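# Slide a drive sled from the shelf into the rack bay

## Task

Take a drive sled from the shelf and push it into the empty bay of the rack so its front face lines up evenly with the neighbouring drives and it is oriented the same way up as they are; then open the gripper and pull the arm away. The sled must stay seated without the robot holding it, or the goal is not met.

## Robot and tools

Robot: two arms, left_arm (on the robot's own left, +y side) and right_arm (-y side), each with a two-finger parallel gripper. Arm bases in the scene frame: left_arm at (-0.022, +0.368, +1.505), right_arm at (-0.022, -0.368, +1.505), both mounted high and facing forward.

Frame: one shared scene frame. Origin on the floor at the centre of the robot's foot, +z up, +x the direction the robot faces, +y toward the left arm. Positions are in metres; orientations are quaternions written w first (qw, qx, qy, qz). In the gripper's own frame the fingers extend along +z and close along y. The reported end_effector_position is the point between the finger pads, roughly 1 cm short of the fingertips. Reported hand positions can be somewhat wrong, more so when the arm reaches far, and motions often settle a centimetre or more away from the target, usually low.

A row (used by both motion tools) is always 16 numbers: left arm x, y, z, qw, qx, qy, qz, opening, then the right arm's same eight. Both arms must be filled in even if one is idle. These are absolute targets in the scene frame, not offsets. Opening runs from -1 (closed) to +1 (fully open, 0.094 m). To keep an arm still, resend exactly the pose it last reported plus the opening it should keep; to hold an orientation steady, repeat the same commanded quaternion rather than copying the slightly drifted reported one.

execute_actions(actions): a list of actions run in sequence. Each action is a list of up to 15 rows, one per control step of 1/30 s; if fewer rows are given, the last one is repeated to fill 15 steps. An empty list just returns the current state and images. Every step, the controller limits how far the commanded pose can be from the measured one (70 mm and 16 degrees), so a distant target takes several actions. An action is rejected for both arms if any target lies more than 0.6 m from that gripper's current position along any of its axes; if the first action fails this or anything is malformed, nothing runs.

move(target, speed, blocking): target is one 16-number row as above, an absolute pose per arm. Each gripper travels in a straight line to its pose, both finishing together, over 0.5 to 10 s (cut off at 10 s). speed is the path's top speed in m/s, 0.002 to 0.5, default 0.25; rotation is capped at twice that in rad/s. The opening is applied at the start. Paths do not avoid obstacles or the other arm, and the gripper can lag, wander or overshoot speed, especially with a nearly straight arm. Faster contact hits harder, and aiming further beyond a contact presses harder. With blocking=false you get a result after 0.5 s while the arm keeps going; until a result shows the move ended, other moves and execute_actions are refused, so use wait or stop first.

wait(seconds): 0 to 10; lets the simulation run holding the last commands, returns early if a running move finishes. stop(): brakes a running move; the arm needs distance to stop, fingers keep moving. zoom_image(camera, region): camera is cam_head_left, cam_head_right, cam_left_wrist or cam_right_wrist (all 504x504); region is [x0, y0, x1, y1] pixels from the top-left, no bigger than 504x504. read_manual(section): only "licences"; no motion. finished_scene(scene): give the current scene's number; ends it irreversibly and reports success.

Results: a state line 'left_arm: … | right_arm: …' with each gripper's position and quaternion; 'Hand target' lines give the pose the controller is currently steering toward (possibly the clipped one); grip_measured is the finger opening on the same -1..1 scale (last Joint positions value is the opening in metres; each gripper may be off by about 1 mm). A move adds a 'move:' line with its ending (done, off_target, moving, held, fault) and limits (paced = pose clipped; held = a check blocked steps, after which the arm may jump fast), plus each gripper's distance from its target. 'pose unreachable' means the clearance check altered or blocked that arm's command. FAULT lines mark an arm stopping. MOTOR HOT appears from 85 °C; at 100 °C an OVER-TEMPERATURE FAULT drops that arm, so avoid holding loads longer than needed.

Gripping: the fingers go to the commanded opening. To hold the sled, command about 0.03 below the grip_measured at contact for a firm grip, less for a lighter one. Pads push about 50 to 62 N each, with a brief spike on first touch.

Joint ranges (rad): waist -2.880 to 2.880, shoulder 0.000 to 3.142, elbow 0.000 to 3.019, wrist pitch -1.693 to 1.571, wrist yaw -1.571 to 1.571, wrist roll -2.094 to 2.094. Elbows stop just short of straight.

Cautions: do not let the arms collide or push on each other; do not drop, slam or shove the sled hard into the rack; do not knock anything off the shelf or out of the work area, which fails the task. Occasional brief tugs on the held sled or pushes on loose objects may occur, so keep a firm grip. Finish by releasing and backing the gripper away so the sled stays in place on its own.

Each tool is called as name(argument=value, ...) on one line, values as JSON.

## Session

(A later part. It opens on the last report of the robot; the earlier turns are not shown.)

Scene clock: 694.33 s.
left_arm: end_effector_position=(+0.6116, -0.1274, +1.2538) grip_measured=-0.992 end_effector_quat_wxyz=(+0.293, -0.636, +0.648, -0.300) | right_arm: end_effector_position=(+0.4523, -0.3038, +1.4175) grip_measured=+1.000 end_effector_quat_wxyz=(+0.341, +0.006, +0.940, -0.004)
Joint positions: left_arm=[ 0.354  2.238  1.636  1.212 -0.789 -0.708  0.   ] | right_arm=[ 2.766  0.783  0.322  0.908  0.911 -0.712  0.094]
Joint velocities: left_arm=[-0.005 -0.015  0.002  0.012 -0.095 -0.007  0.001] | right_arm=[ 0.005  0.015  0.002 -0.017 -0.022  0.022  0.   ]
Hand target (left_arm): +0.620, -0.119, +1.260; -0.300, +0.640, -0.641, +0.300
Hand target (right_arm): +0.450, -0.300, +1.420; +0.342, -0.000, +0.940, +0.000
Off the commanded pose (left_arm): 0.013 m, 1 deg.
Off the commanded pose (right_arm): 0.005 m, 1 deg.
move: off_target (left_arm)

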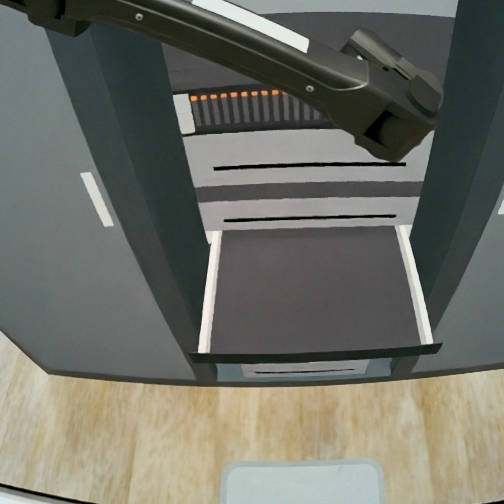

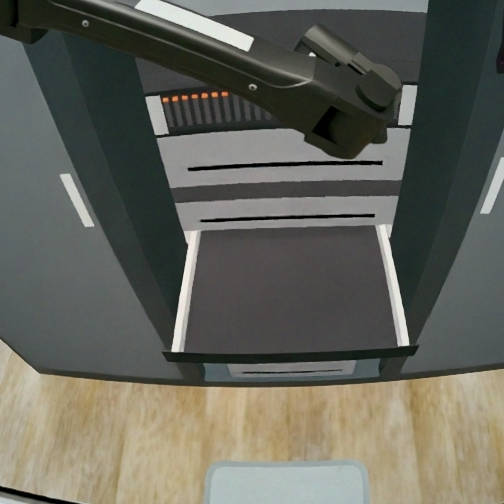

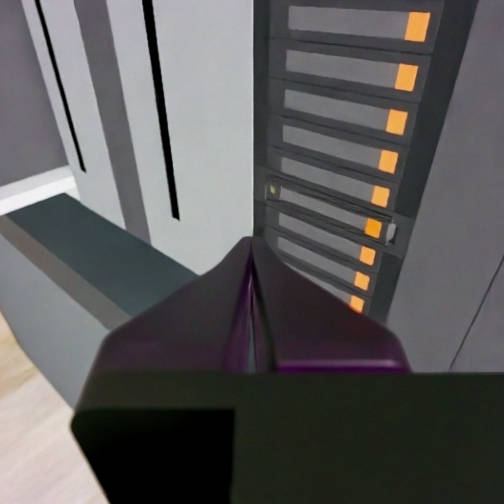

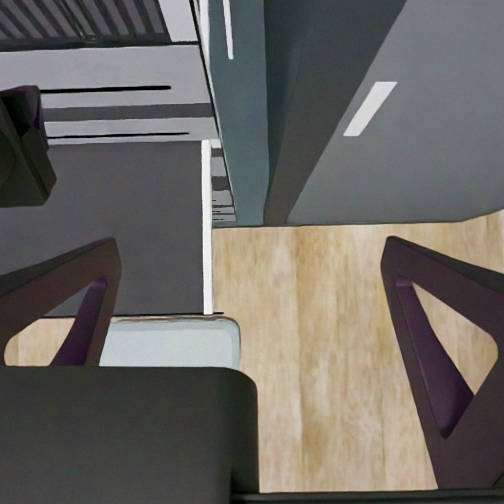

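Flush. Retreat.

move(target=[0.48,0.12,1.30,0.30,-0.641,0.641,-0.30,-1,0.45,-0.30,1.42,0.342,0,0.94,0,1], speed=0.15)

finished_scene(scene=2)

Scene clock: 700.27 s.
left_arm: end_effector_position=(+0.4787, +0.1106, +1.3073) grip_measured=-0.992 end_effector_quat_wxyz=(+0.279, -0.635, +0.654, -0.303) | right_arm: end_effector_position=(+0.4523, -0.3038, +1.4175) grip_measured=+1.000 end_effector_quat_wxyz=(+0.341, +0.006, +0.940, -0.004)
Joint positions: left_arm=[ 0.441  1.727  0.694  1.557 -0.709 -0.802  0.   ] | right_arm=[ 2.766  0.783  0.322  0.908  0.911 -0.712  0.094]
Joint velocities: left_arm=[-0.015 -0.015  0.002 -0.002 -0.007 -0.066  0.001] | right_arm=[-0.015  0.015  0.002 -0.032  0.022  0.007  0.   ]
Hand target (left_arm): +0.482, +0.121, +1.302; -0.286, +0.641, -0.647, +0.298
Hand target (right_arm): +0.450, -0.300, +1.420; +0.342, -0.000, +0.940, +0.000
Off the commanded pose (left_arm): 0.012 m, 3 deg.
Off the commanded pose (right_arm): 0.005 m, 1 deg.
joint sent to its limit (left arm) — the command would take joint 4 (wrist pitch) past its upper limit, so that joint was sent only as far as its limit.
move: off_target (left_arm)

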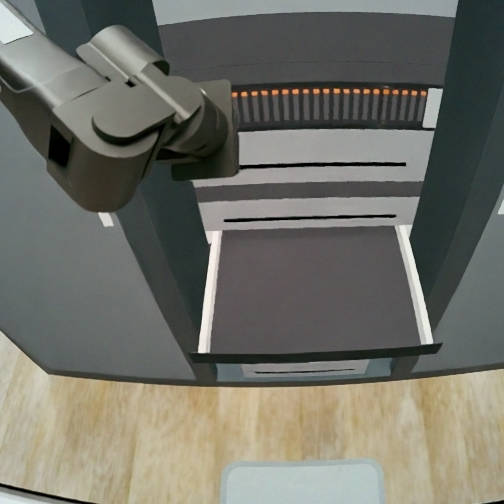

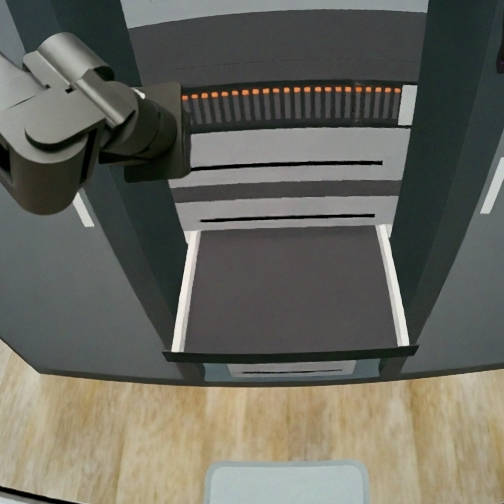

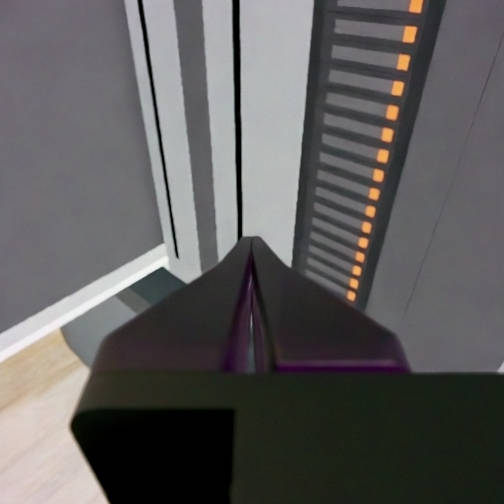

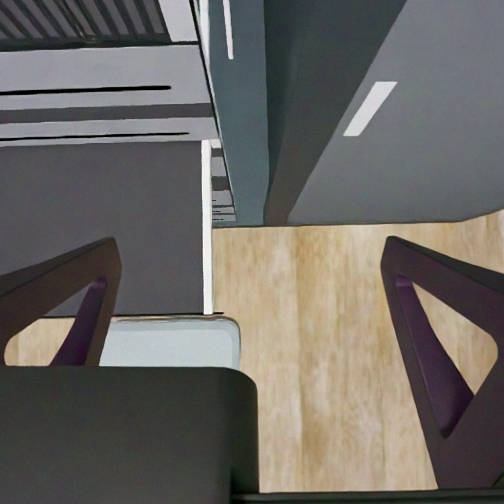

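The scene is finished: the task was done.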